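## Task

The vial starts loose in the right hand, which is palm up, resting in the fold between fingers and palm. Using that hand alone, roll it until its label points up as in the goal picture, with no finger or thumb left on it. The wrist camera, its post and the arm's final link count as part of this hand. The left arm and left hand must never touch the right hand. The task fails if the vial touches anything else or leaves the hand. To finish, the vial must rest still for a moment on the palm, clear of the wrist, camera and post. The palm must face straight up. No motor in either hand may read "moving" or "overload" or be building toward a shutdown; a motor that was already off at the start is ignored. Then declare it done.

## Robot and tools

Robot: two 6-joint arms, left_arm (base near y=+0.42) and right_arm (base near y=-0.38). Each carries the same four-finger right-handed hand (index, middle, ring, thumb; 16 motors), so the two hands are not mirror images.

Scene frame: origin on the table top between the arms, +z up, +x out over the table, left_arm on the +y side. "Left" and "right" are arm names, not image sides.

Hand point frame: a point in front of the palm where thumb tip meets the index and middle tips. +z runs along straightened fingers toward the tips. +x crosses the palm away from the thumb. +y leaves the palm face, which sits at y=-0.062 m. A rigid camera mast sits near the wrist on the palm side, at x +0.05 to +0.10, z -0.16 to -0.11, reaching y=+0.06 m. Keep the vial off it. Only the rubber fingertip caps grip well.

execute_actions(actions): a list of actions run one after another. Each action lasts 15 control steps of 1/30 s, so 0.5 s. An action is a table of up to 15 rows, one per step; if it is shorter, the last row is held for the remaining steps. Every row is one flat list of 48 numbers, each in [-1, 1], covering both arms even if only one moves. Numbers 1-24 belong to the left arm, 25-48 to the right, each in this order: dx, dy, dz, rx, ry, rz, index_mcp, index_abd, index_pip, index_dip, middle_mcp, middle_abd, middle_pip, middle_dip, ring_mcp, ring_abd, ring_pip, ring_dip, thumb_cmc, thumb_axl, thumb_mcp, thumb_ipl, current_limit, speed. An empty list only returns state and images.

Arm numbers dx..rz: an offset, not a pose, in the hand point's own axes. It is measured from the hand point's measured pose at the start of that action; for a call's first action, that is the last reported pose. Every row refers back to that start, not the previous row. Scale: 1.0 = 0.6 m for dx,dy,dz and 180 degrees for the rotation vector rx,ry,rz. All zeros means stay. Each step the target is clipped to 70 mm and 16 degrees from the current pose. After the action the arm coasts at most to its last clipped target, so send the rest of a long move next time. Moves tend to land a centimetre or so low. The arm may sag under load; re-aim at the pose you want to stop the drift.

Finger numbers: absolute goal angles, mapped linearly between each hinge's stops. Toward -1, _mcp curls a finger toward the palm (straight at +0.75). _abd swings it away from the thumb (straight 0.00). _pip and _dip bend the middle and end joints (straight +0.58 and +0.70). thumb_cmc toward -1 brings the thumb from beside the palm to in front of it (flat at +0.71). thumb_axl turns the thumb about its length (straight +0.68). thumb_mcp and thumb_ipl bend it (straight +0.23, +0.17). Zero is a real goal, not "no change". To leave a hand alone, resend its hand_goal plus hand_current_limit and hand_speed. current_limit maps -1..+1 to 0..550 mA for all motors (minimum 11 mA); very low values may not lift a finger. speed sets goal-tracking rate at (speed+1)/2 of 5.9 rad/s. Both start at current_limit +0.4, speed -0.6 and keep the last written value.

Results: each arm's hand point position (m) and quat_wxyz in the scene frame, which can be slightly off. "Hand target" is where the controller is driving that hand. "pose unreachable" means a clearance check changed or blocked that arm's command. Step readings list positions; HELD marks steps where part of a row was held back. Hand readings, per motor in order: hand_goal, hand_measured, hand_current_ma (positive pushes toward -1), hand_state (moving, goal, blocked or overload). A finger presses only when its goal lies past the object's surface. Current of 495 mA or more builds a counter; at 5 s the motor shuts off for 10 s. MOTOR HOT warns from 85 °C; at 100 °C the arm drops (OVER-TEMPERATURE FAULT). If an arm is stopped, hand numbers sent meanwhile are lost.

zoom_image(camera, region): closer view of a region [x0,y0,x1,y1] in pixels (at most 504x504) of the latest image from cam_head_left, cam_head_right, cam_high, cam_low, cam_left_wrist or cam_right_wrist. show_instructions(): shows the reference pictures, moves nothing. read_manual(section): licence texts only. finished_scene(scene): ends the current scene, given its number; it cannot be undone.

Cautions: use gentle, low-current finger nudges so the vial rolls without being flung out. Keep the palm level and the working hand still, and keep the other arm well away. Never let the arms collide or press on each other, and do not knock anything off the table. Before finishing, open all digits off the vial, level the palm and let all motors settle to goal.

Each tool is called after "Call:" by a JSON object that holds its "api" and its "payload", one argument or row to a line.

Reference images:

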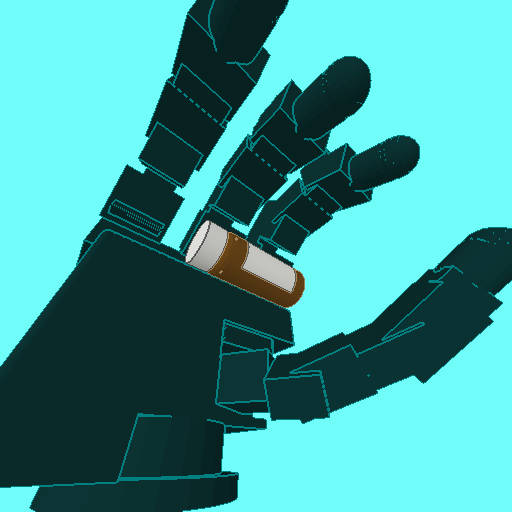

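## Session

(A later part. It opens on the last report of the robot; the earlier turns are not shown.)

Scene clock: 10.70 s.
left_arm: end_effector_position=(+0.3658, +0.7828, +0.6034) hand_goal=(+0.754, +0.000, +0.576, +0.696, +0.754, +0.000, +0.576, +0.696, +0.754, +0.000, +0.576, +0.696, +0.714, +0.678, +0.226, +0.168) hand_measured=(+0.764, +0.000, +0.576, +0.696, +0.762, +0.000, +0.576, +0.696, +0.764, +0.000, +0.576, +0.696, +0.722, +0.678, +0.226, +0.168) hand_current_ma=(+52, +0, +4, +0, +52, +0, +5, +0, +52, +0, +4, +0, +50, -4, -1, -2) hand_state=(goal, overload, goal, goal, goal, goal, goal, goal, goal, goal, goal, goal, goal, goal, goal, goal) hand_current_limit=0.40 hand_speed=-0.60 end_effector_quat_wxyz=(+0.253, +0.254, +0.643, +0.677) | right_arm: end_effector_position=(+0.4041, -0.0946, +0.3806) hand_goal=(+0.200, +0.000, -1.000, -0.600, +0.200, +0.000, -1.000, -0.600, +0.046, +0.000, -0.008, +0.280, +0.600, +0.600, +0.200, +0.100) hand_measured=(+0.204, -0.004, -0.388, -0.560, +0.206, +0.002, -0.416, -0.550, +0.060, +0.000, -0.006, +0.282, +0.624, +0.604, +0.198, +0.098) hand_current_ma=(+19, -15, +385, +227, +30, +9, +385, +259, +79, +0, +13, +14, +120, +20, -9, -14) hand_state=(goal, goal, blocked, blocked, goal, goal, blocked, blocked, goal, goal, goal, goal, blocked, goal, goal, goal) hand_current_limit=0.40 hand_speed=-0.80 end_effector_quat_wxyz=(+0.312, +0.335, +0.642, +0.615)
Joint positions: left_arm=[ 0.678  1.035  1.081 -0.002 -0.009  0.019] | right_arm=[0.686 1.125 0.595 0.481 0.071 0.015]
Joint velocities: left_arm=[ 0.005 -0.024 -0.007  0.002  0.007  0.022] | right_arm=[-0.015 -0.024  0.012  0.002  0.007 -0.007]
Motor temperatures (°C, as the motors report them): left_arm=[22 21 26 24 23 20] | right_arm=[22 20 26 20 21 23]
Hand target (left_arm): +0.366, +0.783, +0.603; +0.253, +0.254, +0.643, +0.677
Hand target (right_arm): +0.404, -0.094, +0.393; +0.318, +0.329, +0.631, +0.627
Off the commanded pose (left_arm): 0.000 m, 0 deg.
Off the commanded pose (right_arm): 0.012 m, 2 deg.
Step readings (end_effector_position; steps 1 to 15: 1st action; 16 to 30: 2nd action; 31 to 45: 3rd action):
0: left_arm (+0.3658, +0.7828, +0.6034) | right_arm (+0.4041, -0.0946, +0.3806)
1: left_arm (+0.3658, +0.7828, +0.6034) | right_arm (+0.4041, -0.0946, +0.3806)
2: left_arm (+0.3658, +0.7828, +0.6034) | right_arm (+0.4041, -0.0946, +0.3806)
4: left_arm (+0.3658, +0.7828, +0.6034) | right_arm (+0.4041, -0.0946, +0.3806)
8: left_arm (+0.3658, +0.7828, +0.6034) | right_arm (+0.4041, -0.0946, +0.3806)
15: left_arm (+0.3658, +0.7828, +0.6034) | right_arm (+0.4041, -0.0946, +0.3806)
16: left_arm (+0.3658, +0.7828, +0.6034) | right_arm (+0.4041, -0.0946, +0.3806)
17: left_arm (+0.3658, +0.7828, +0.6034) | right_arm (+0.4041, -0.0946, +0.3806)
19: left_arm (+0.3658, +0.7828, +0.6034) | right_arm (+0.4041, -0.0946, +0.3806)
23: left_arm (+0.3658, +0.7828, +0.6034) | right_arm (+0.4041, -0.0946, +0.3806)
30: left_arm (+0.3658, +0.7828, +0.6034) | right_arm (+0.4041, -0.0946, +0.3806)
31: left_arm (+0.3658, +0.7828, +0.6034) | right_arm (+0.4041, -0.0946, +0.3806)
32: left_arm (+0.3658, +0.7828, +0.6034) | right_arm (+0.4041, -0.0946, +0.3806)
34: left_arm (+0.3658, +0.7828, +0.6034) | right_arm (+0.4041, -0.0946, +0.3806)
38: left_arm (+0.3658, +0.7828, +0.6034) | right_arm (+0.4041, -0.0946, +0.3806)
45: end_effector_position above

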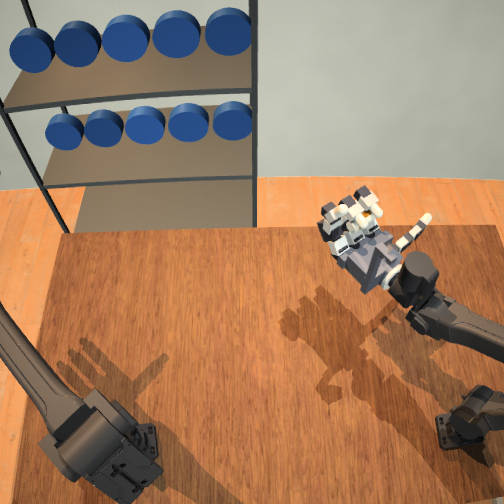

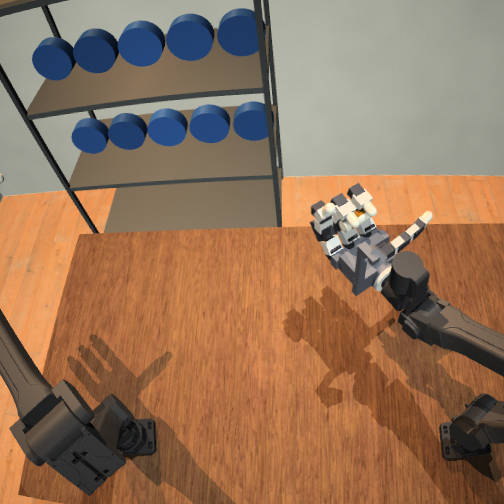

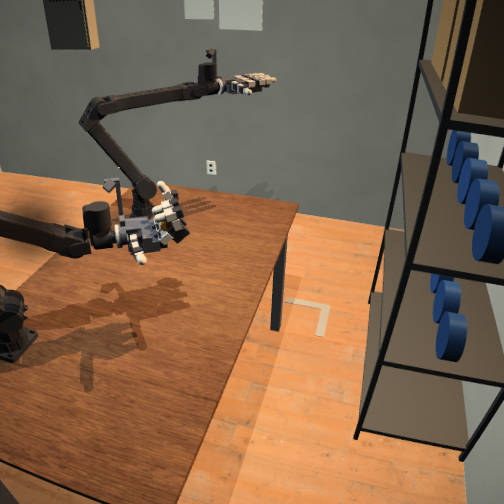

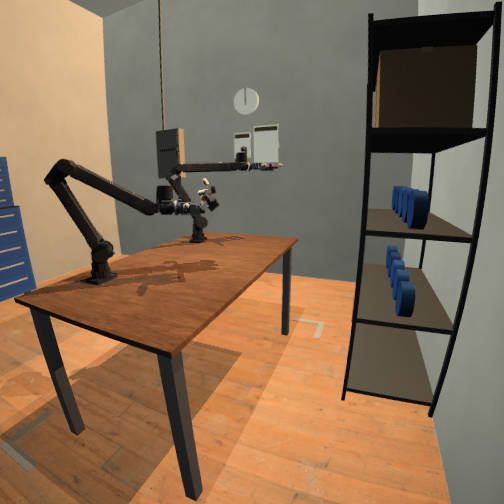

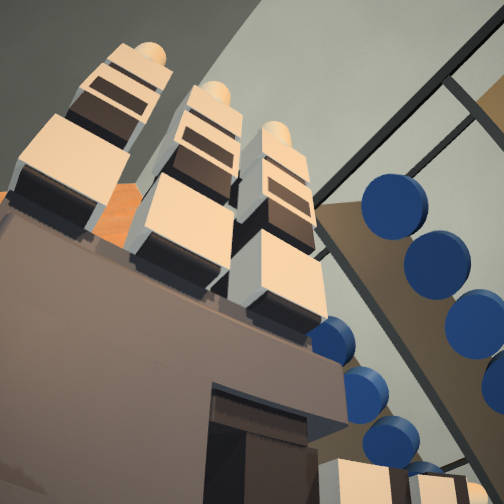

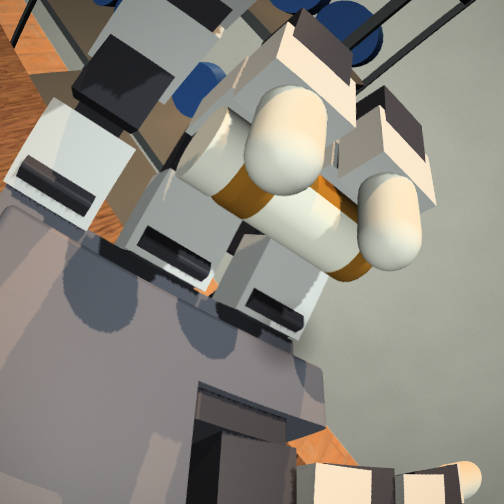

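Call:
{"api": "execute_actions", "payload": {
  "actions": [
    [[0,0,0,0,0,0,0.754,0,0.576,0.696,0.754,0,0.576,0.696,0.754,0,0.576,0.696,0.714,0.678,0.226,0.168,0.4,-0.6,0,0.02,0,-0.012,0,0,0.2,0,-0.1,-0.3,0.2,0,-0.1,-0.3,0.046,0,-0.008,0.28,0.6,0.6,0.2,0.1,0.4,-0.8]],
    [[0,0,0,0,0,0,0.754,0,0.576,0.696,0.754,0,0.576,0.696,0.754,0,0.576,0.696,0.714,0.678,0.226,0.168,0.4,-0.6,0,0.02,0,-0.012,0,0,0.2,0,-0.1,-0.3,0.2,0,-0.1,-0.3,0.046,0,-0.008,0.28,0.6,0.6,0.2,0.1,0.4,-0.8]],
    [[0,0,0,0,0,0,0.754,0,0.576,0.696,0.754,0,0.576,0.696,0.754,0,0.576,0.696,0.714,0.678,0.226,0.168,0.4,-0.6,0,0.02,0,-0.012,0,0,0.2,0,-0.1,-0.3,0.2,0,-0.1,-0.3,0.046,0,-0.008,0.28,0.6,0.6,0.2,0.1,0.4,-0.8]],
    [[0,0,0,0,0,0,0.754,0,0.576,0.696,0.754,0,0.576,0.696,0.754,0,0.576,0.696,0.714,0.678,0.226,0.168,0.4,-0.6,0,0.02,0,-0.012,0,0,0.2,0,-0.1,-0.3,0.2,0,-0.1,-0.3,0.046,0,-0.008,0.28,0.6,0.6,0.2,0.1,0.4,-0.8]]
  ]
}}

Scene clock: 13.07 s.
left_arm: end_effector_position=(+0.3658, +0.7828, +0.6034) hand_goal=(+0.754, +0.000, +0.576, +0.696, +0.754, +0.000, +0.576, +0.696, +0.754, +0.000, +0.576, +0.696, +0.714, +0.678, +0.226, +0.168) hand_measured=(+0.764, +0.000, +0.576, +0.696, +0.762, +0.000, +0.576, +0.696, +0.764, +0.000, +0.576, +0.696, +0.722, +0.678, +0.226, +0.168) hand_current_ma=(+52, +0, +4, +0, +52, +0, +5, +0, +52, +0, +4, +0, +50, -4, -1, -2) hand_state=(goal, overload, goal, goal, goal, goal, goal, goal, goal, goal, goal, goal, goal, goal, goal, goal) hand_current_limit=0.40 hand_speed=-0.60 end_effector_quat_wxyz=(+0.253, +0.254, +0.643, +0.677) | right_arm: end_effector_position=(+0.4041, -0.0946, +0.3806) hand_goal=(+0.200, +0.000, -0.100, -0.300, +0.200, +0.000, -0.100, -0.300, +0.046, +0.000, -0.008, +0.280, +0.600, +0.600, +0.200, +0.100) hand_measured=(+0.204, -0.004, -0.102, -0.304, +0.206, +0.002, -0.102, -0.304, +0.060, +0.000, -0.006, +0.282, +0.624, +0.604, +0.198, +0.098) hand_current_ma=(+29, -15, -14, -20, +31, +9, -14, -20, +79, +0, +13, +14, +120, +20, -9, -14) hand_state=(goal, goal, goal, goal, goal, goal, goal, goal, goal, goal, goal, goal, blocked, goal, goal, goal) hand_current_limit=0.40 hand_speed=-0.80 end_effector_quat_wxyz=(+0.312, +0.335, +0.642, +0.615)
Joint positions: left_arm=[ 0.678  1.035  1.081 -0.002 -0.009  0.019] | right_arm=[0.686 1.125 0.595 0.481 0.071 0.015]
Joint velocities: left_arm=[ 0.005  0.005 -0.012 -0.012  0.022 -0.037] | right_arm=[-0.005 -0.015  0.002  0.017  0.051  0.037]
Motor temperatures (°C, as the motors report them): left_arm=[22 21 27 24 23 20] | right_arm=[22 20 27 20 21 23]
Hand target (left_arm): +0.366, +0.783, +0.603; +0.253, +0.254, +0.643, +0.677
Hand target (right_arm): +0.404, -0.094, +0.393; +0.318, +0.329, +0.631, +0.627
Off the commanded pose (left_arm): 0.000 m, 0 deg.
Off the commanded pose (right_arm): 0.012 m, 2 deg.
Step readings (end_effector_position; steps 1 to 15: 1st action; 16 to 30: 2nd action; 31 to 45: 3rd action; 46 to 60: 4th action):
0: left_arm (+0.3658, +0.7828, +0.6034) | right_arm (+0.4041, -0.0946, +0.3806)
1: left_arm (+0.3658, +0.7828, +0.6034) | right_arm (+0.4041, -0.0946, +0.3806)
2: left_arm (+0.3658, +0.7828, +0.6034) | right_arm (+0.4041, -0.0946, +0.3806)
4: left_arm (+0.3658, +0.7828, +0.6034) | right_arm (+0.4041, -0.0946, +0.3806)
8: left_arm (+0.3658, +0.7828, +0.6034) | right_arm (+0.4041, -0.0946, +0.3806)
15: left_arm (+0.3658, +0.7828, +0.6034) | right_arm (+0.4041, -0.0946, +0.3806)
16: left_arm (+0.3658, +0.7828, +0.6034) | right_arm (+0.4041, -0.0946, +0.3806)
17: left_arm (+0.3658, +0.7828, +0.6034) | right_arm (+0.4041, -0.0946, +0.3806)
19: left_arm (+0.3658, +0.7828, +0.6034) | right_arm (+0.4041, -0.0946, +0.3806)
23: left_arm (+0.3658, +0.7828, +0.6034) | right_arm (+0.4041, -0.0946, +0.3806)
30: left_arm (+0.3658, +0.7828, +0.6034) | right_arm (+0.4041, -0.0946, +0.3806)
31: left_arm (+0.3658, +0.7828, +0.6034) | right_arm (+0.4041, -0.0946, +0.3806)
32: left_arm (+0.3658, +0.7828, +0.6034) | right_arm (+0.4041, -0.0946, +0.3806)
34: left_arm (+0.3658, +0.7828, +0.6034) | right_arm (+0.4041, -0.0946, +0.3806)
38: left_arm (+0.3658, +0.7828, +0.6034) | right_arm (+0.4041, -0.0946, +0.3806)
45: left_arm (+0.3658, +0.7828, +0.6034) | right_arm (+0.4041, -0.0946, +0.3806)
46: left_arm (+0.3658, +0.7828, +0.6034) | right_arm (+0.4041, -0.0946, +0.3806)
47: left_arm (+0.3658, +0.7828, +0.6034) | right_arm (+0.4041, -0.0946, +0.3806)
49: left_arm (+0.3658, +0.7828, +0.6034) | right_arm (+0.4041, -0.0946, +0.3806)
53: left_arm (+0.3658, +0.7828, +0.6034) | right_arm (+0.4041, -0.0946, +0.3806)
60: end_effector_position above

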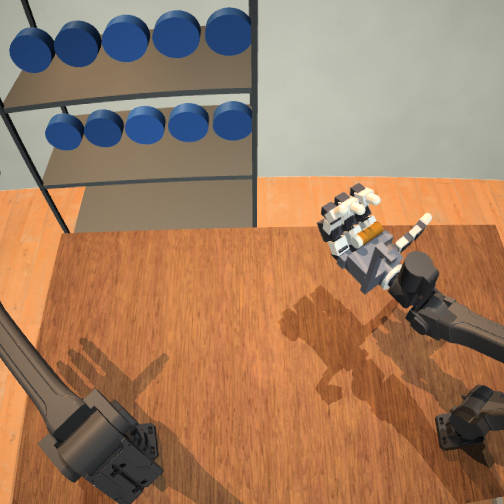

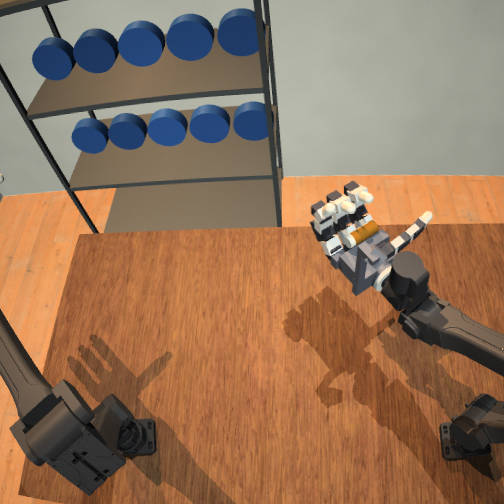

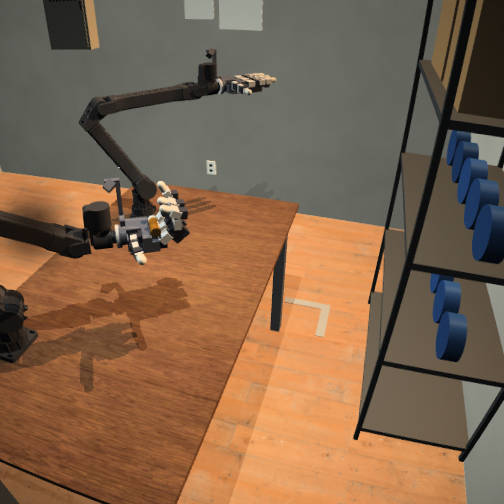

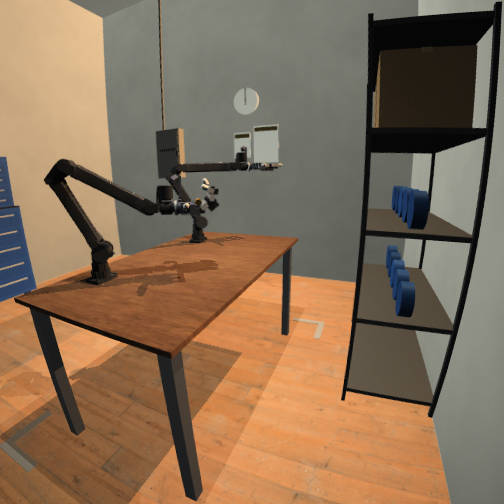

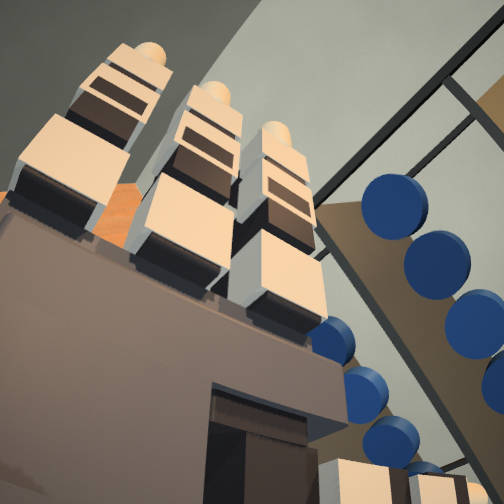

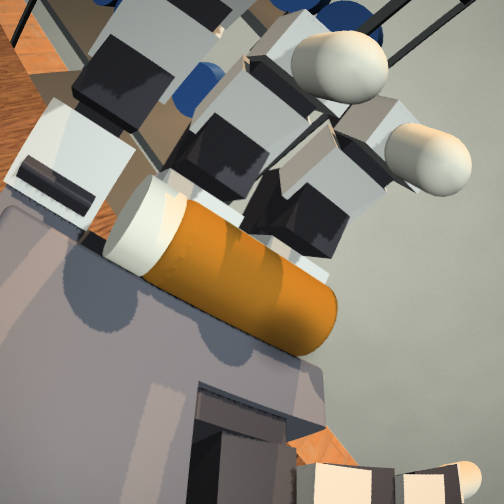

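Works; the label is now underneath. Repeat the cycle, faster.

Call:
{"api": "execute_actions", "payload": {
  "actions": [
    [[0,0,0,0,0,0,0.754,0,0.576,0.696,0.754,0,0.576,0.696,0.754,0,0.576,0.696,0.714,0.678,0.226,0.168,0.4,-0.6,0,0.02,0,-0.012,0,0,-0.68,0,-0.1,-0.4,-0.68,0,-0.1,-0.4,0.2,0,-0.008,0.28,0.6,0.6,0.2,0.1,0.4,-0.6]],
    [[0,0,0,0,0,0,0.754,0,0.576,0.696,0.754,0,0.576,0.696,0.754,0,0.576,0.696,0.714,0.678,0.226,0.168,0.4,-0.6,0,0.02,0,-0.012,0,0,-0.68,0,-0.1,-0.4,-0.68,0,-0.1,-0.4,0.2,0,-0.008,0.28,0.6,0.6,0.2,0.1,0.4,-0.6]],
    [[0,0,0,0,0,0,0.754,0,0.576,0.696,0.754,0,0.576,0.696,0.754,0,0.576,0.696,0.714,0.678,0.226,0.168,0.4,-0.6,0,0.02,0,-0.012,0,0,-0.68,0,-0.7,-0.5,-0.68,0,-0.7,-0.5,0.2,0,-0.008,0.28,0.6,0.6,0.2,0.1,0.4,-0.6]],
    [[0,0,0,0,0,0,0.754,0,0.576,0.696,0.754,0,0.576,0.696,0.754,0,0.576,0.696,0.714,0.678,0.226,0.168,0.4,-0.6,0,0.02,0,-0.012,0,0,0.2,0,-1,-0.6,0.2,0,-1,-0.6,0.2,0,-0.008,0.28,0.6,0.6,0.2,0.1,0.4,-0.75]],
    [[0,0,0,0,0,0,0.754,0,0.576,0.696,0.754,0,0.576,0.696,0.754,0,0.576,0.696,0.714,0.678,0.226,0.168,0.4,-0.6,0,0.02,0,-0.012,0,0,0.2,0,-1,-0.6,0.2,0,-1,-0.6,0.2,0,-0.008,0.28,0.6,0.6,0.2,0.1,0.4,-0.75]],
    [[0,0,0,0,0,0,0.754,0,0.576,0.696,0.754,0,0.576,0.696,0.754,0,0.576,0.696,0.714,0.678,0.226,0.168,0.4,-0.6,0,0.02,0,-0.012,0,0,0.2,0,-1,-0.6,0.2,0,-1,-0.6,0.2,0,-0.008,0.28,0.6,0.6,0.2,0.1,0.4,-0.75]],
    [[0,0,0,0,0,0,0.754,0,0.576,0.696,0.754,0,0.576,0.696,0.754,0,0.576,0.696,0.714,0.678,0.226,0.168,0.4,-0.6,0,0.02,0,-0.012,0,0,0.2,0,-0.1,-0.3,0.2,0,-0.1,-0.3,0.2,0,-0.008,0.28,0.6,0.6,0.2,0.1,0.4,-0.8]],
    [[0,0,0,0,0,0,0.754,0,0.576,0.696,0.754,0,0.576,0.696,0.754,0,0.576,0.696,0.714,0.678,0.226,0.168,0.4,-0.6,0,0.02,0,-0.012,0,0,0.2,0,-0.1,-0.3,0.2,0,-0.1,-0.3,0.2,0,-0.008,0.28,0.6,0.6,0.2,0.1,0.4,-0.8]],
    [[0,0,0,0,0,0,0.754,0,0.576,0.696,0.754,0,0.576,0.696,0.754,0,0.576,0.696,0.714,0.678,0.226,0.168,0.4,-0.6,0,0.02,0,-0.012,0,0,0.2,0,-0.1,-0.3,0.2,0,-0.1,-0.3,0.2,0,-0.008,0.28,0.6,0.6,0.2,0.1,0.4,-0.8]],
    [[0,0,0,0,0,0,0.754,0,0.576,0.696,0.754,0,0.576,0.696,0.754,0,0.576,0.696,0.714,0.678,0.226,0.168,0.4,-0.6,0,0.02,0,-0.012,0,0,0.2,0,-0.1,-0.3,0.2,0,-0.1,-0.3,0.2,0,-0.008,0.28,0.6,0.6,0.2,0.1,0.4,-0.8]]
  ]
}}

Scene clock: 18.67 s.
left_arm: end_effector_position=(+0.3658, +0.7828, +0.6034) hand_goal=(+0.754, +0.000, +0.576, +0.696, +0.754, +0.000, +0.576, +0.696, +0.754, +0.000, +0.576, +0.696, +0.714, +0.678, +0.226, +0.168) hand_measured=(+0.764, +0.000, +0.576, +0.696, +0.762, +0.000, +0.576, +0.696, +0.764, +0.000, +0.576, +0.696, +0.722, +0.678, +0.226, +0.168) hand_current_ma=(+52, +0, +4, +0, +52, +0, +5, +0, +52, +0, +4, +0, +50, -4, -1, -2) hand_state=(goal, overload, goal, goal, goal, goal, goal, goal, goal, goal, goal, goal, goal, goal, goal, goal) hand_current_limit=0.40 hand_speed=-0.60 end_effector_quat_wxyz=(+0.253, +0.254, +0.643, +0.677) | right_arm: end_effector_position=(+0.4041, -0.0946, +0.3806) hand_goal=(+0.200, +0.000, -0.100, -0.300, +0.200, +0.000, -0.100, -0.300, +0.200, +0.000, -0.008, +0.280, +0.600, +0.600, +0.200, +0.100) hand_measured=(+0.206, -0.004, -0.102, -0.304, +0.206, +0.002, -0.102, -0.304, +0.206, +0.000, -0.006, +0.282, +0.624, +0.602, +0.198, +0.098) hand_current_ma=(+34, -15, -14, -20, +29, +9, -14, -20, +33, +0, +13, +14, +124, +18, -9, -14) hand_state=(goal, goal, goal, goal, goal, goal, goal, goal, goal, goal, goal, goal, blocked, goal, goal, goal) hand_current_limit=0.40 hand_speed=-0.80 end_effector_quat_wxyz=(+0.312, +0.335, +0.642, +0.615)
Joint positions: left_arm=[ 0.678  1.035  1.081 -0.002 -0.009  0.019] | right_arm=[0.686 1.125 0.595 0.481 0.071 0.015]
Joint velocities: left_arm=[-0.005 -0.005 -0.002  0.007 -0.022 -0.066] | right_arm=[-0.005  0.015  0.012  0.007 -0.022 -0.022]
Motor temperatures (°C, as the motors report them): left_arm=[22 21 28 24 23 20] | right_arm=[22 20 28 20 21 23]
Hand target (left_arm): +0.366, +0.783, +0.603; +0.253, +0.254, +0.643, +0.677
Hand target (right_arm): +0.404, -0.094, +0.393; +0.318, +0.329, +0.631, +0.627
Off the commanded pose (left_arm): 0.000 m, 0 deg.
Off the commanded pose (right_arm): 0.012 m, 2 deg.
Step readings (end_effector_position; steps 1 to 15: 1st action; 16 to 30: 2nd action; 31 to 45: 3rd action; 46 to 60: 4th action; 61 to 75: 5th action; 76 to 90: 6th action; 91 to 105: 7th action; 106 to 120: 8th action; 121 to 135: 9th action; 136 to 150: 10th action):
0: left_arm (+0.3658, +0.7828, +0.6034) | right_arm (+0.4041, -0.0946, +0.3806)
1: left_arm (+0.3658, +0.7828, +0.6034) | right_arm (+0.4041, -0.0946, +0.3806)
2: left_arm (+0.3658, +0.7828, +0.6034) | right_arm (+0.4041, -0.0946, +0.3806)
4: left_arm (+0.3658, +0.7828, +0.6034) | right_arm (+0.4041, -0.0946, +0.3806)
8: left_arm (+0.3658, +0.7828, +0.6034) | right_arm (+0.4041, -0.0946, +0.3806)
15: left_arm (+0.3658, +0.7828, +0.6034) | right_arm (+0.4041, -0.0946, +0.3806)
16: left_arm (+0.3658, +0.7828, +0.6034) | right_arm (+0.4041, -0.0946, +0.3806)
17: left_arm (+0.3658, +0.7828, +0.6034) | right_arm (+0.4041, -0.0946, +0.3806)
19: left_arm (+0.3658, +0.7828, +0.6034) | right_arm (+0.4041, -0.0946, +0.3806)
23: left_arm (+0.3658, +0.7828, +0.6034) | right_arm (+0.4041, -0.0946, +0.3806)
30: left_arm (+0.3658, +0.7828, +0.6034) | right_arm (+0.4041, -0.0946, +0.3806)
31: left_arm (+0.3658, +0.7828, +0.6034) | right_arm (+0.4041, -0.0946, +0.3806)
32: left_arm (+0.3658, +0.7828, +0.6034) | right_arm (+0.4041, -0.0946, +0.3806)
34: left_arm (+0.3658, +0.7828, +0.6034) | right_arm (+0.4041, -0.0946, +0.3806)
38: left_arm (+0.3658, +0.7828, +0.6034) | right_arm (+0.4041, -0.0946, +0.3806)
45: left_arm (+0.3658, +0.7828, +0.6034) | right_arm (+0.4041, -0.0946, +0.3806)
46: left_arm (+0.3658, +0.7828, +0.6034) | right_arm (+0.4041, -0.0946, +0.3806)
47: left_arm (+0.3658, +0.7828, +0.6034) | right_arm (+0.4041, -0.0946, +0.3806)
49: left_arm (+0.3658, +0.7828, +0.6034) | right_arm (+0.4041, -0.0946, +0.3806)
53: left_arm (+0.3658, +0.7828, +0.6034) | right_arm (+0.4041, -0.0946, +0.3806)
60: left_arm (+0.3658, +0.7828, +0.6034) | right_arm (+0.4041, -0.0946, +0.3806)
61: left_arm (+0.3658, +0.7828, +0.6034) | right_arm (+0.4041, -0.0946, +0.3806)
62: left_arm (+0.3658, +0.7828, +0.6034) | right_arm (+0.4041, -0.0946, +0.3806)
64: left_arm (+0.3658, +0.7828, +0.6034) | right_arm (+0.4041, -0.0946, +0.3806)
68: left_arm (+0.3658, +0.7828, +0.6034) | right_arm (+0.4041, -0.0946, +0.3806)
75: left_arm (+0.3658, +0.7828, +0.6034) | right_arm (+0.4041, -0.0946, +0.3806)
76: left_arm (+0.3658, +0.7828, +0.6034) | right_arm (+0.4041, -0.0946, +0.3806)
77: left_arm (+0.3658, +0.7828, +0.6034) | right_arm (+0.4041, -0.0946, +0.3806)
79: left_arm (+0.3658, +0.7828, +0.6034) | right_arm (+0.4041, -0.0946, +0.3806)
83: left_arm (+0.3658, +0.7828, +0.6034) | right_arm (+0.4041, -0.0946, +0.3806)
90: left_arm (+0.3658, +0.7828, +0.6034) | right_arm (+0.4041, -0.0946, +0.3806)
91: left_arm (+0.3658, +0.7828, +0.6034) | right_arm (+0.4041, -0.0946, +0.3806)
92: left_arm (+0.3658, +0.7828, +0.6034) | right_arm (+0.4041, -0.0946, +0.3806)
94: left_arm (+0.3658, +0.7828, +0.6034) | right_arm (+0.4041, -0.0946, +0.3806)
98: left_arm (+0.3658, +0.7828, +0.6034) | right_arm (+0.4041, -0.0946, +0.3806)
105: left_arm (+0.3658, +0.7828, +0.6034) | right_arm (+0.4041, -0.0946, +0.3806)
106: left_arm (+0.3658, +0.7828, +0.6034) | right_arm (+0.4041, -0.0946, +0.3806)
107: left_arm (+0.3658, +0.7828, +0.6034) | right_arm (+0.4041, -0.0946, +0.3806)
109: left_arm (+0.3658, +0.7828, +0.6034) | right_arm (+0.4041, -0.0946, +0.3806)
113: left_arm (+0.3658, +0.7828, +0.6034) | right_arm (+0.4041, -0.0946, +0.3806)
120: left_arm (+0.3658, +0.7828, +0.6034) | right_arm (+0.4041, -0.0946, +0.3806)
121: left_arm (+0.3658, +0.7828, +0.6034) | right_arm (+0.4041, -0.0946, +0.3806)
122: left_arm (+0.3658, +0.7828, +0.6034) | right_arm (+0.4041, -0.0946, +0.3806)
124: left_arm (+0.3658, +0.7828, +0.6034) | right_arm (+0.4041, -0.0946, +0.3806)
128: left_arm (+0.3658, +0.7828, +0.6034) | right_arm (+0.4041, -0.0946, +0.3806)
135: left_arm (+0.3658, +0.7828, +0.6034) | right_arm (+0.4041, -0.0946, +0.3806)
136: left_arm (+0.3658, +0.7828, +0.6034) | right_arm (+0.4041, -0.0946, +0.3806)
137: left_arm (+0.3658, +0.7828, +0.6034) | right_arm (+0.4041, -0.0946, +0.3806)
139: left_arm (+0.3658, +0.7828, +0.6034) | right_arm (+0.4041, -0.0946, +0.3806)
143: left_arm (+0.3658, +0.7828, +0.6034) | right_arm (+0.4041, -0.0946, +0.3806)
150: end_effector_position above

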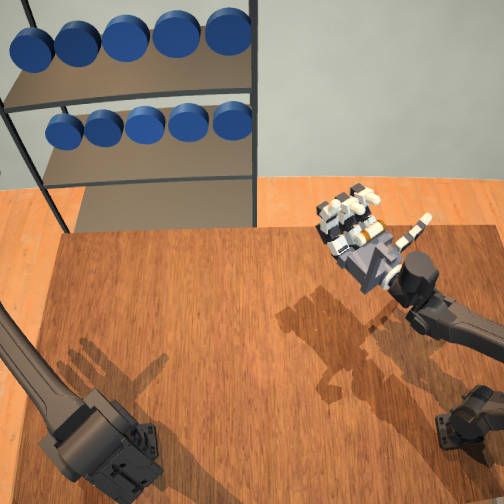

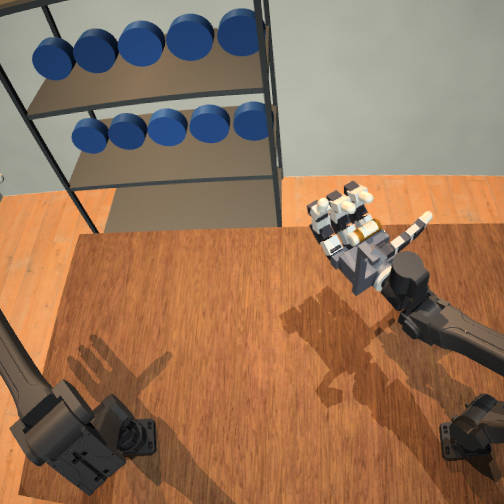

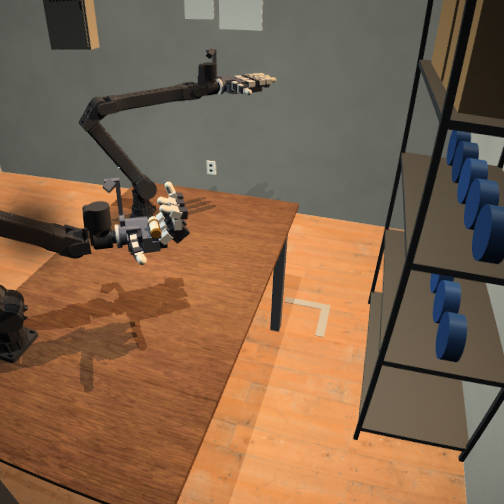

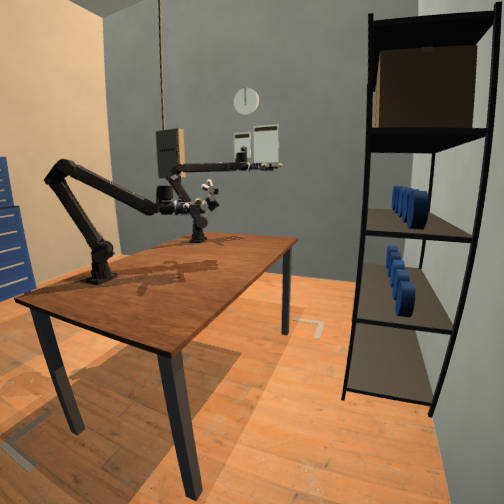

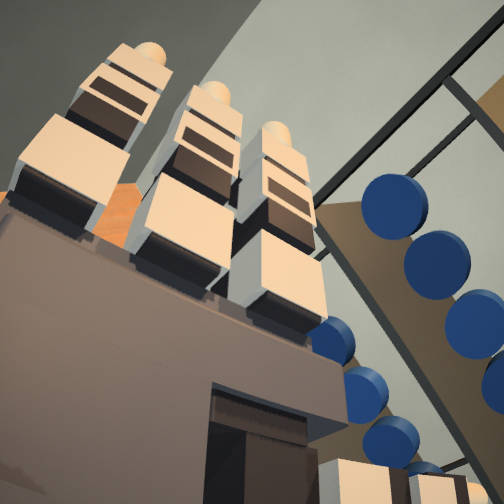

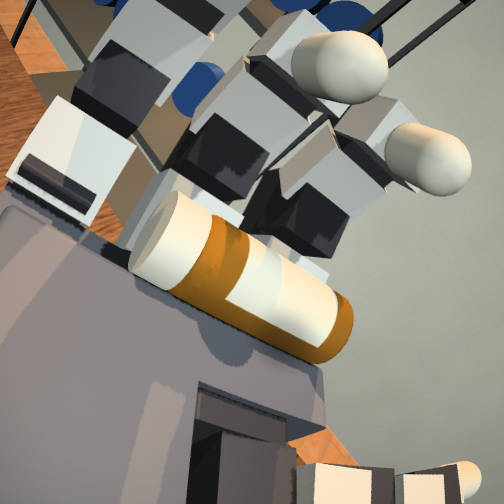

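Call:
{"api": "execute_actions", "payload": {
  "actions": [
    [[0,0,0,0,0,0,0.754,0,0.576,0.696,0.754,0,0.576,0.696,0.754,0,0.576,0.696,0.714,0.678,0.226,0.168,0.4,-0.6,0,0.03,0,-0.03,0,0,0.2,0,-0.1,-0.3,0.2,0,-0.1,-0.3,0.2,0,-0.008,0.28,0.62,0.6,0.2,0.1,0.4,-0.8]],
    [[0,0,0,0,0,0,0.754,0,0.576,0.696,0.754,0,0.576,0.696,0.754,0,0.576,0.696,0.714,0.678,0.226,0.168,0.4,-0.6,0,0.02,0,-0.012,0,0,0.2,0,-0.1,-0.3,0.2,0,-0.1,-0.3,0.2,0,-0.008,0.28,0.62,0.6,0.2,0.1,0.4,-0.8]]
  ]
}}

Scene clock: 19.90 s.
left_arm: end_effector_position=(+0.3658, +0.7828, +0.6034) hand_goal=(+0.754, +0.000, +0.576, +0.696, +0.754, +0.000, +0.576, +0.696, +0.754, +0.000, +0.576, +0.696, +0.714, +0.678, +0.226, +0.168) hand_measured=(+0.764, +0.000, +0.576, +0.696, +0.762, +0.000, +0.576, +0.696, +0.764, +0.000, +0.576, +0.696, +0.722, +0.678, +0.226, +0.168) hand_current_ma=(+52, +0, +4, +0, +52, +0, +5, +0, +52, +0, +4, +0, +50, -4, -1, -2) hand_state=(goal, overload, goal, goal, goal, goal, goal, goal, goal, goal, goal, goal, goal, goal, goal, goal) hand_current_limit=0.40 hand_speed=-0.60 end_effector_quat_wxyz=(+0.253, +0.254, +0.643, +0.677) | right_arm: end_effector_position=(+0.4027, -0.0958, +0.3904) hand_goal=(+0.200, +0.000, -0.100, -0.300, +0.200, +0.000, -0.100, -0.300, +0.200, +0.000, -0.008, +0.280, +0.620, +0.600, +0.200, +0.100) hand_measured=(+0.206, -0.004, -0.102, -0.304, +0.206, +0.002, -0.102, -0.304, +0.208, +0.000, -0.006, +0.282, +0.630, +0.602, +0.198, +0.098) hand_current_ma=(+39, -15, -13, -20, +36, +9, -13, -20, +41, +0, +13, +14, +56, +18, -9, -14) hand_state=(goal, goal, goal, goal, goal, goal, goal, goal, goal, goal, goal, goal, goal, goal, goal, goal) hand_current_limit=0.40 hand_speed=-0.80 end_effector_quat_wxyz=(+0.321, +0.326, +0.622, +0.636)
Joint positions: left_arm=[ 0.678  1.035  1.081 -0.002 -0.009  0.019] | right_arm=[0.686 1.146 0.592 0.568 0.071 0.015]
Joint velocities: left_arm=[-0.005  0.005  0.002  0.002 -0.066  0.022] | right_arm=[ 0.005 -0.024 -0.012  0.012 -0.051  0.037]
Motor temperatures (°C, as the motors report them): left_arm=[22 21 28 24 23 20] | right_arm=[22 20 28 20 21 23]
Hand target (left_arm): +0.366, +0.783, +0.603; +0.253, +0.254, +0.643, +0.677
Hand target (right_arm): +0.402, -0.096, +0.402; +0.327, +0.320, +0.610, +0.647
Off the commanded pose (left_arm): 0.000 m, 0 deg.
Off the commanded pose (right_arm): 0.012 m, 2 deg.
Step readings (end_effector_position; steps 1 to 15: 1st action; 16 to 30: 2nd action):
0: left_arm (+0.3658, +0.7828, +0.6034) | right_arm (+0.4041, -0.0946, +0.3806)
1: left_arm (+0.3658, +0.7828, +0.6034) | right_arm (+0.4037, -0.0949, +0.3822)
2: left_arm (+0.3658, +0.7828, +0.6034) | right_arm (+0.4031, -0.0954, +0.3847)
4: left_arm (+0.3658, +0.7828, +0.6034) | right_arm (+0.4026, -0.0958, +0.3889)
8: left_arm (+0.3658, +0.7828, +0.6034) | right_arm (+0.4026, -0.0959, +0.3905)
15: left_arm (+0.3658, +0.7828, +0.6034) | right_arm (+0.4027, -0.0958, +0.3904)
16: left_arm (+0.3658, +0.7828, +0.6034) | right_arm (+0.4027, -0.0958, +0.3904)
17: left_arm (+0.3658, +0.7828, +0.6034) | right_arm (+0.4027, -0.0958, +0.3904)
19: left_arm (+0.3658, +0.7828, +0.6034) | right_arm (+0.4027, -0.0958, +0.3904)
23: left_arm (+0.3658, +0.7828, +0.6034) | right_arm (+0.4027, -0.0958, +0.3904)
30: end_effector_position above

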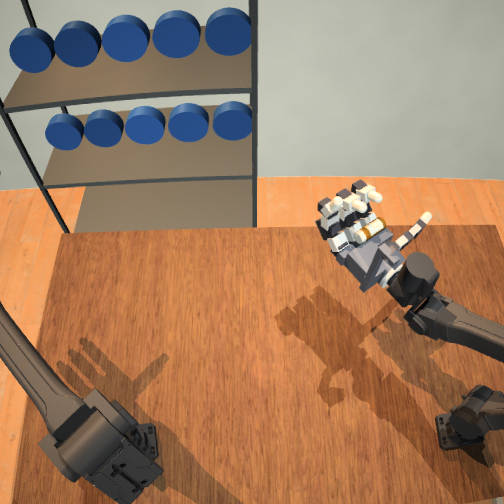

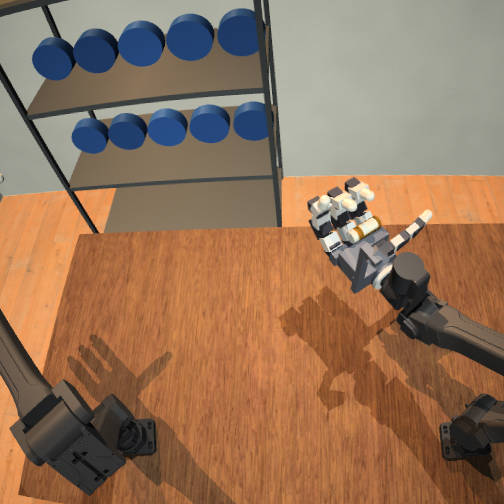

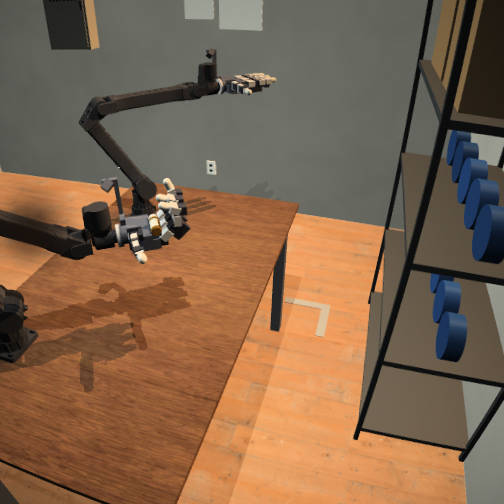

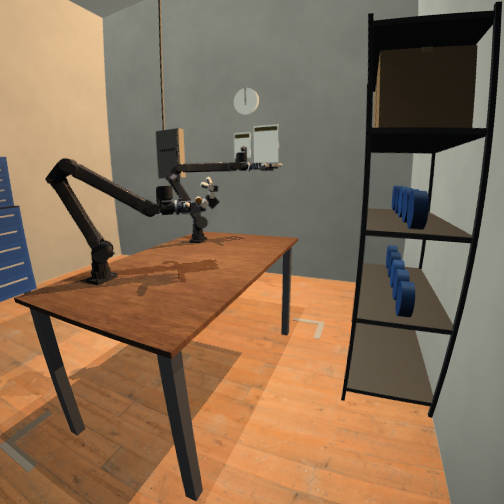

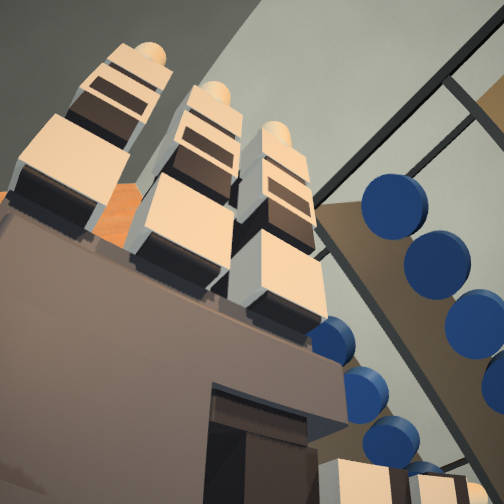

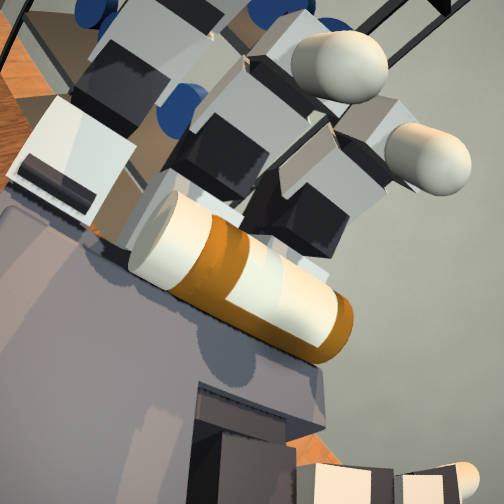

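Level now. Open the fingers a bit.

Call:
{"api": "execute_actions", "payload": {
  "actions": [
    [[0,0,0,0,0,0,0.754,0,0.576,0.696,0.754,0,0.576,0.696,0.754,0,0.576,0.696,0.714,0.678,0.226,0.168,0.4,-0.6,0,0.02,0,-0.012,0,0,0.45,0,-0.1,-0.3,0.45,0,-0.1,-0.3,0.45,0,-0.008,0.28,0.62,0.6,0.2,0.1,0.4,-0.8]],
    [[0,0,0,0,0,0,0.754,0,0.576,0.696,0.754,0,0.576,0.696,0.754,0,0.576,0.696,0.714,0.678,0.226,0.168,0.4,-0.6,0,0.02,0,-0.012,0,0,0.45,0,-0.1,-0.3,0.45,0,-0.1,-0.3,0.45,0,-0.008,0.28,0.62,0.6,0.2,0.1,0.4,-0.8]],
    [[0,0,0,0,0,0,0.754,0,0.576,0.696,0.754,0,0.576,0.696,0.754,0,0.576,0.696,0.714,0.678,0.226,0.168,0.4,-0.6,0,0.02,0,-0.012,0,0,0.45,0,-0.1,-0.3,0.45,0,-0.1,-0.3,0.45,0,-0.008,0.28,0.62,0.6,0.2,0.1,0.4,-0.8]]
  ]
}}

Scene clock: 21.60 s.
left_arm: end_effector_position=(+0.3658, +0.7828, +0.6034) hand_goal=(+0.754, +0.000, +0.576, +0.696, +0.754, +0.000, +0.576, +0.696, +0.754, +0.000, +0.576, +0.696, +0.714, +0.678, +0.226, +0.168) hand_measured=(+0.764, +0.000, +0.576, +0.696, +0.762, +0.000, +0.576, +0.696, +0.764, +0.000, +0.576, +0.696, +0.722, +0.678, +0.226, +0.168) hand_current_ma=(+52, +0, +4, +0, +52, +0, +5, +0, +52, +0, +4, +0, +50, -4, -1, -2) hand_state=(goal, overload, goal, goal, goal, goal, goal, goal, goal, goal, goal, goal, goal, goal, goal, goal) hand_current_limit=0.40 hand_speed=-0.60 end_effector_quat_wxyz=(+0.253, +0.254, +0.643, +0.677) | right_arm: end_effector_position=(+0.4027, -0.0958, +0.3904) hand_goal=(+0.450, +0.000, -0.100, -0.300, +0.450, +0.000, -0.100, -0.300, +0.450, +0.000, -0.008, +0.280, +0.620, +0.600, +0.200, +0.100) hand_measured=(+0.456, -0.004, -0.102, -0.304, +0.458, +0.002, -0.102, -0.304, +0.458, +0.000, -0.006, +0.282, +0.630, +0.602, +0.198, +0.098) hand_current_ma=(+37, -15, -10, -19, +38, +9, -10, -20, +41, +0, +13, +14, +56, +18, -9, -14) hand_state=(goal, goal, goal, goal, goal, goal, goal, goal, goal, goal, goal, goal, goal, goal, goal, goal) hand_current_limit=0.40 hand_speed=-0.80 end_effector_quat_wxyz=(+0.321, +0.326, +0.622, +0.636)
Joint positions: left_arm=[ 0.678  1.035  1.081 -0.002 -0.009  0.019] | right_arm=[0.686 1.146 0.592 0.568 0.071 0.015]
Joint velocities: left_arm=[-0.005 -0.015 -0.007 -0.012  0.037  0.007] | right_arm=[-0.024 -0.024  0.017  0.022 -0.007  0.066]
Motor temperatures (°C, as the motors report them): left_arm=[22 21 28 24 23 20] | right_arm=[22 20 28 20 21 23]
Hand target (left_arm): +0.366, +0.783, +0.603; +0.253, +0.254, +0.643, +0.677
Hand target (right_arm): +0.402, -0.096, +0.402; +0.327, +0.320, +0.610, +0.647
Off the commanded pose (left_arm): 0.000 m, 0 deg.
Off the commanded pose (right_arm): 0.012 m, 2 deg.
Step readings (end_effector_position; steps 1 to 15: 1st action; 16 to 30: 2nd action; 31 to 45: 3rd action):
0: left_arm (+0.3658, +0.7828, +0.6034) | right_arm (+0.4027, -0.0958, +0.3904)
1: left_arm (+0.3658, +0.7828, +0.6034) | right_arm (+0.4027, -0.0958, +0.3904)
2: left_arm (+0.3658, +0.7828, +0.6034) | right_arm (+0.4027, -0.0958, +0.3904)
4: left_arm (+0.3658, +0.7828, +0.6034) | right_arm (+0.4027, -0.0958, +0.3904)
8: left_arm (+0.3658, +0.7828, +0.6034) | right_arm (+0.4027, -0.0958, +0.3904)
15: left_arm (+0.3658, +0.7828, +0.6034) | right_arm (+0.4027, -0.0958, +0.3904)
16: left_arm (+0.3658, +0.7828, +0.6034) | right_arm (+0.4027, -0.0958, +0.3904)
17: left_arm (+0.3658, +0.7828, +0.6034) | right_arm (+0.4027, -0.0958, +0.3904)
19: left_arm (+0.3658, +0.7828, +0.6034) | right_arm (+0.4027, -0.0958, +0.3904)
23: left_arm (+0.3658, +0.7828, +0.6034) | right_arm (+0.4027, -0.0958, +0.3904)
30: left_arm (+0.3658, +0.7828, +0.6034) | right_arm (+0.4027, -0.0958, +0.3904)
31: left_arm (+0.3658, +0.7828, +0.6034) | right_arm (+0.4027, -0.0958, +0.3904)
32: left_arm (+0.3658, +0.7828, +0.6034) | right_arm (+0.4027, -0.0958, +0.3904)
34: left_arm (+0.3658, +0.7828, +0.6034) | right_arm (+0.4027, -0.0958, +0.3904)
38: left_arm (+0.3658, +0.7828, +0.6034) | right_arm (+0.4027, -0.0958, +0.3904)
45: end_effector_position above

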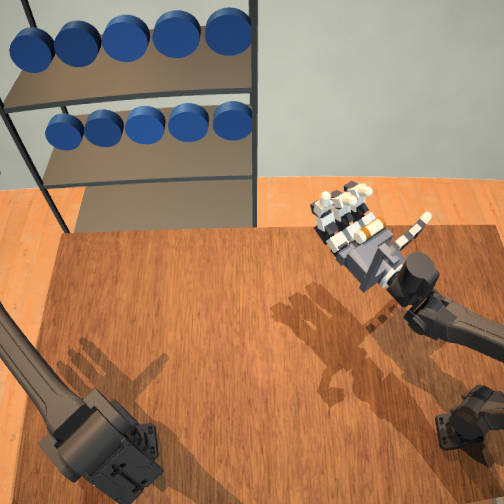

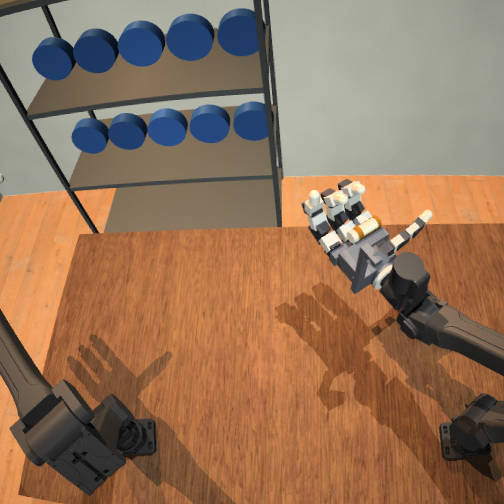

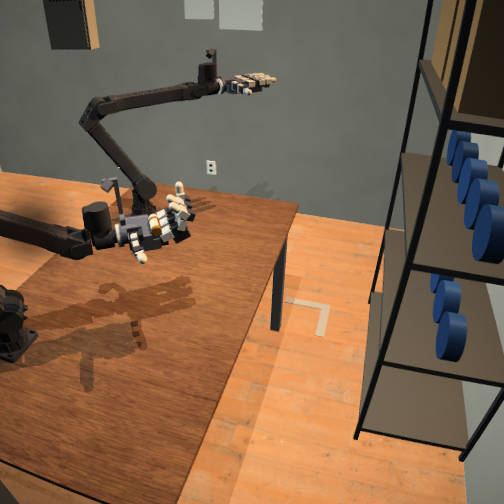

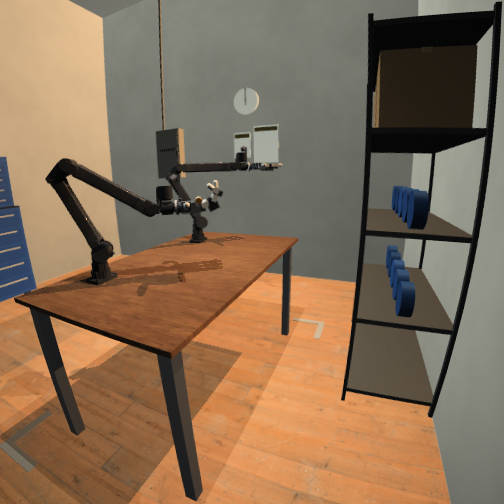

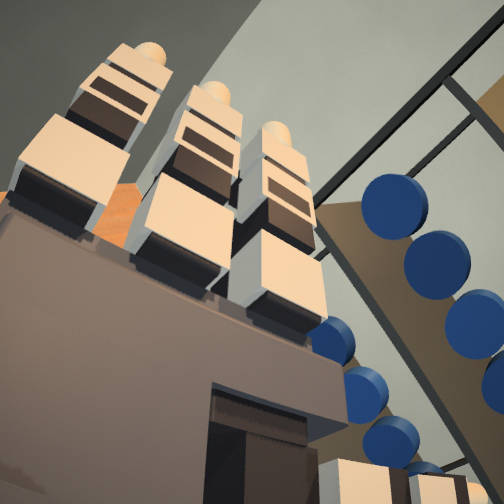

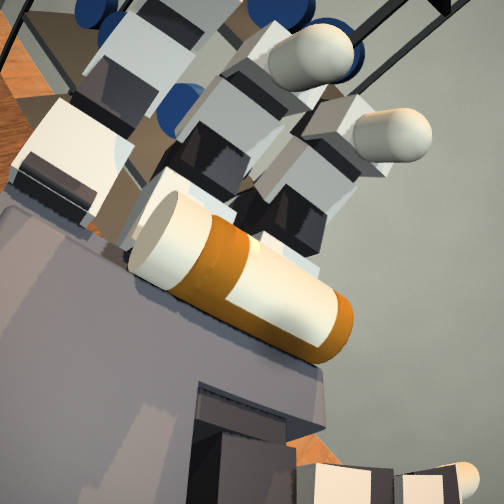

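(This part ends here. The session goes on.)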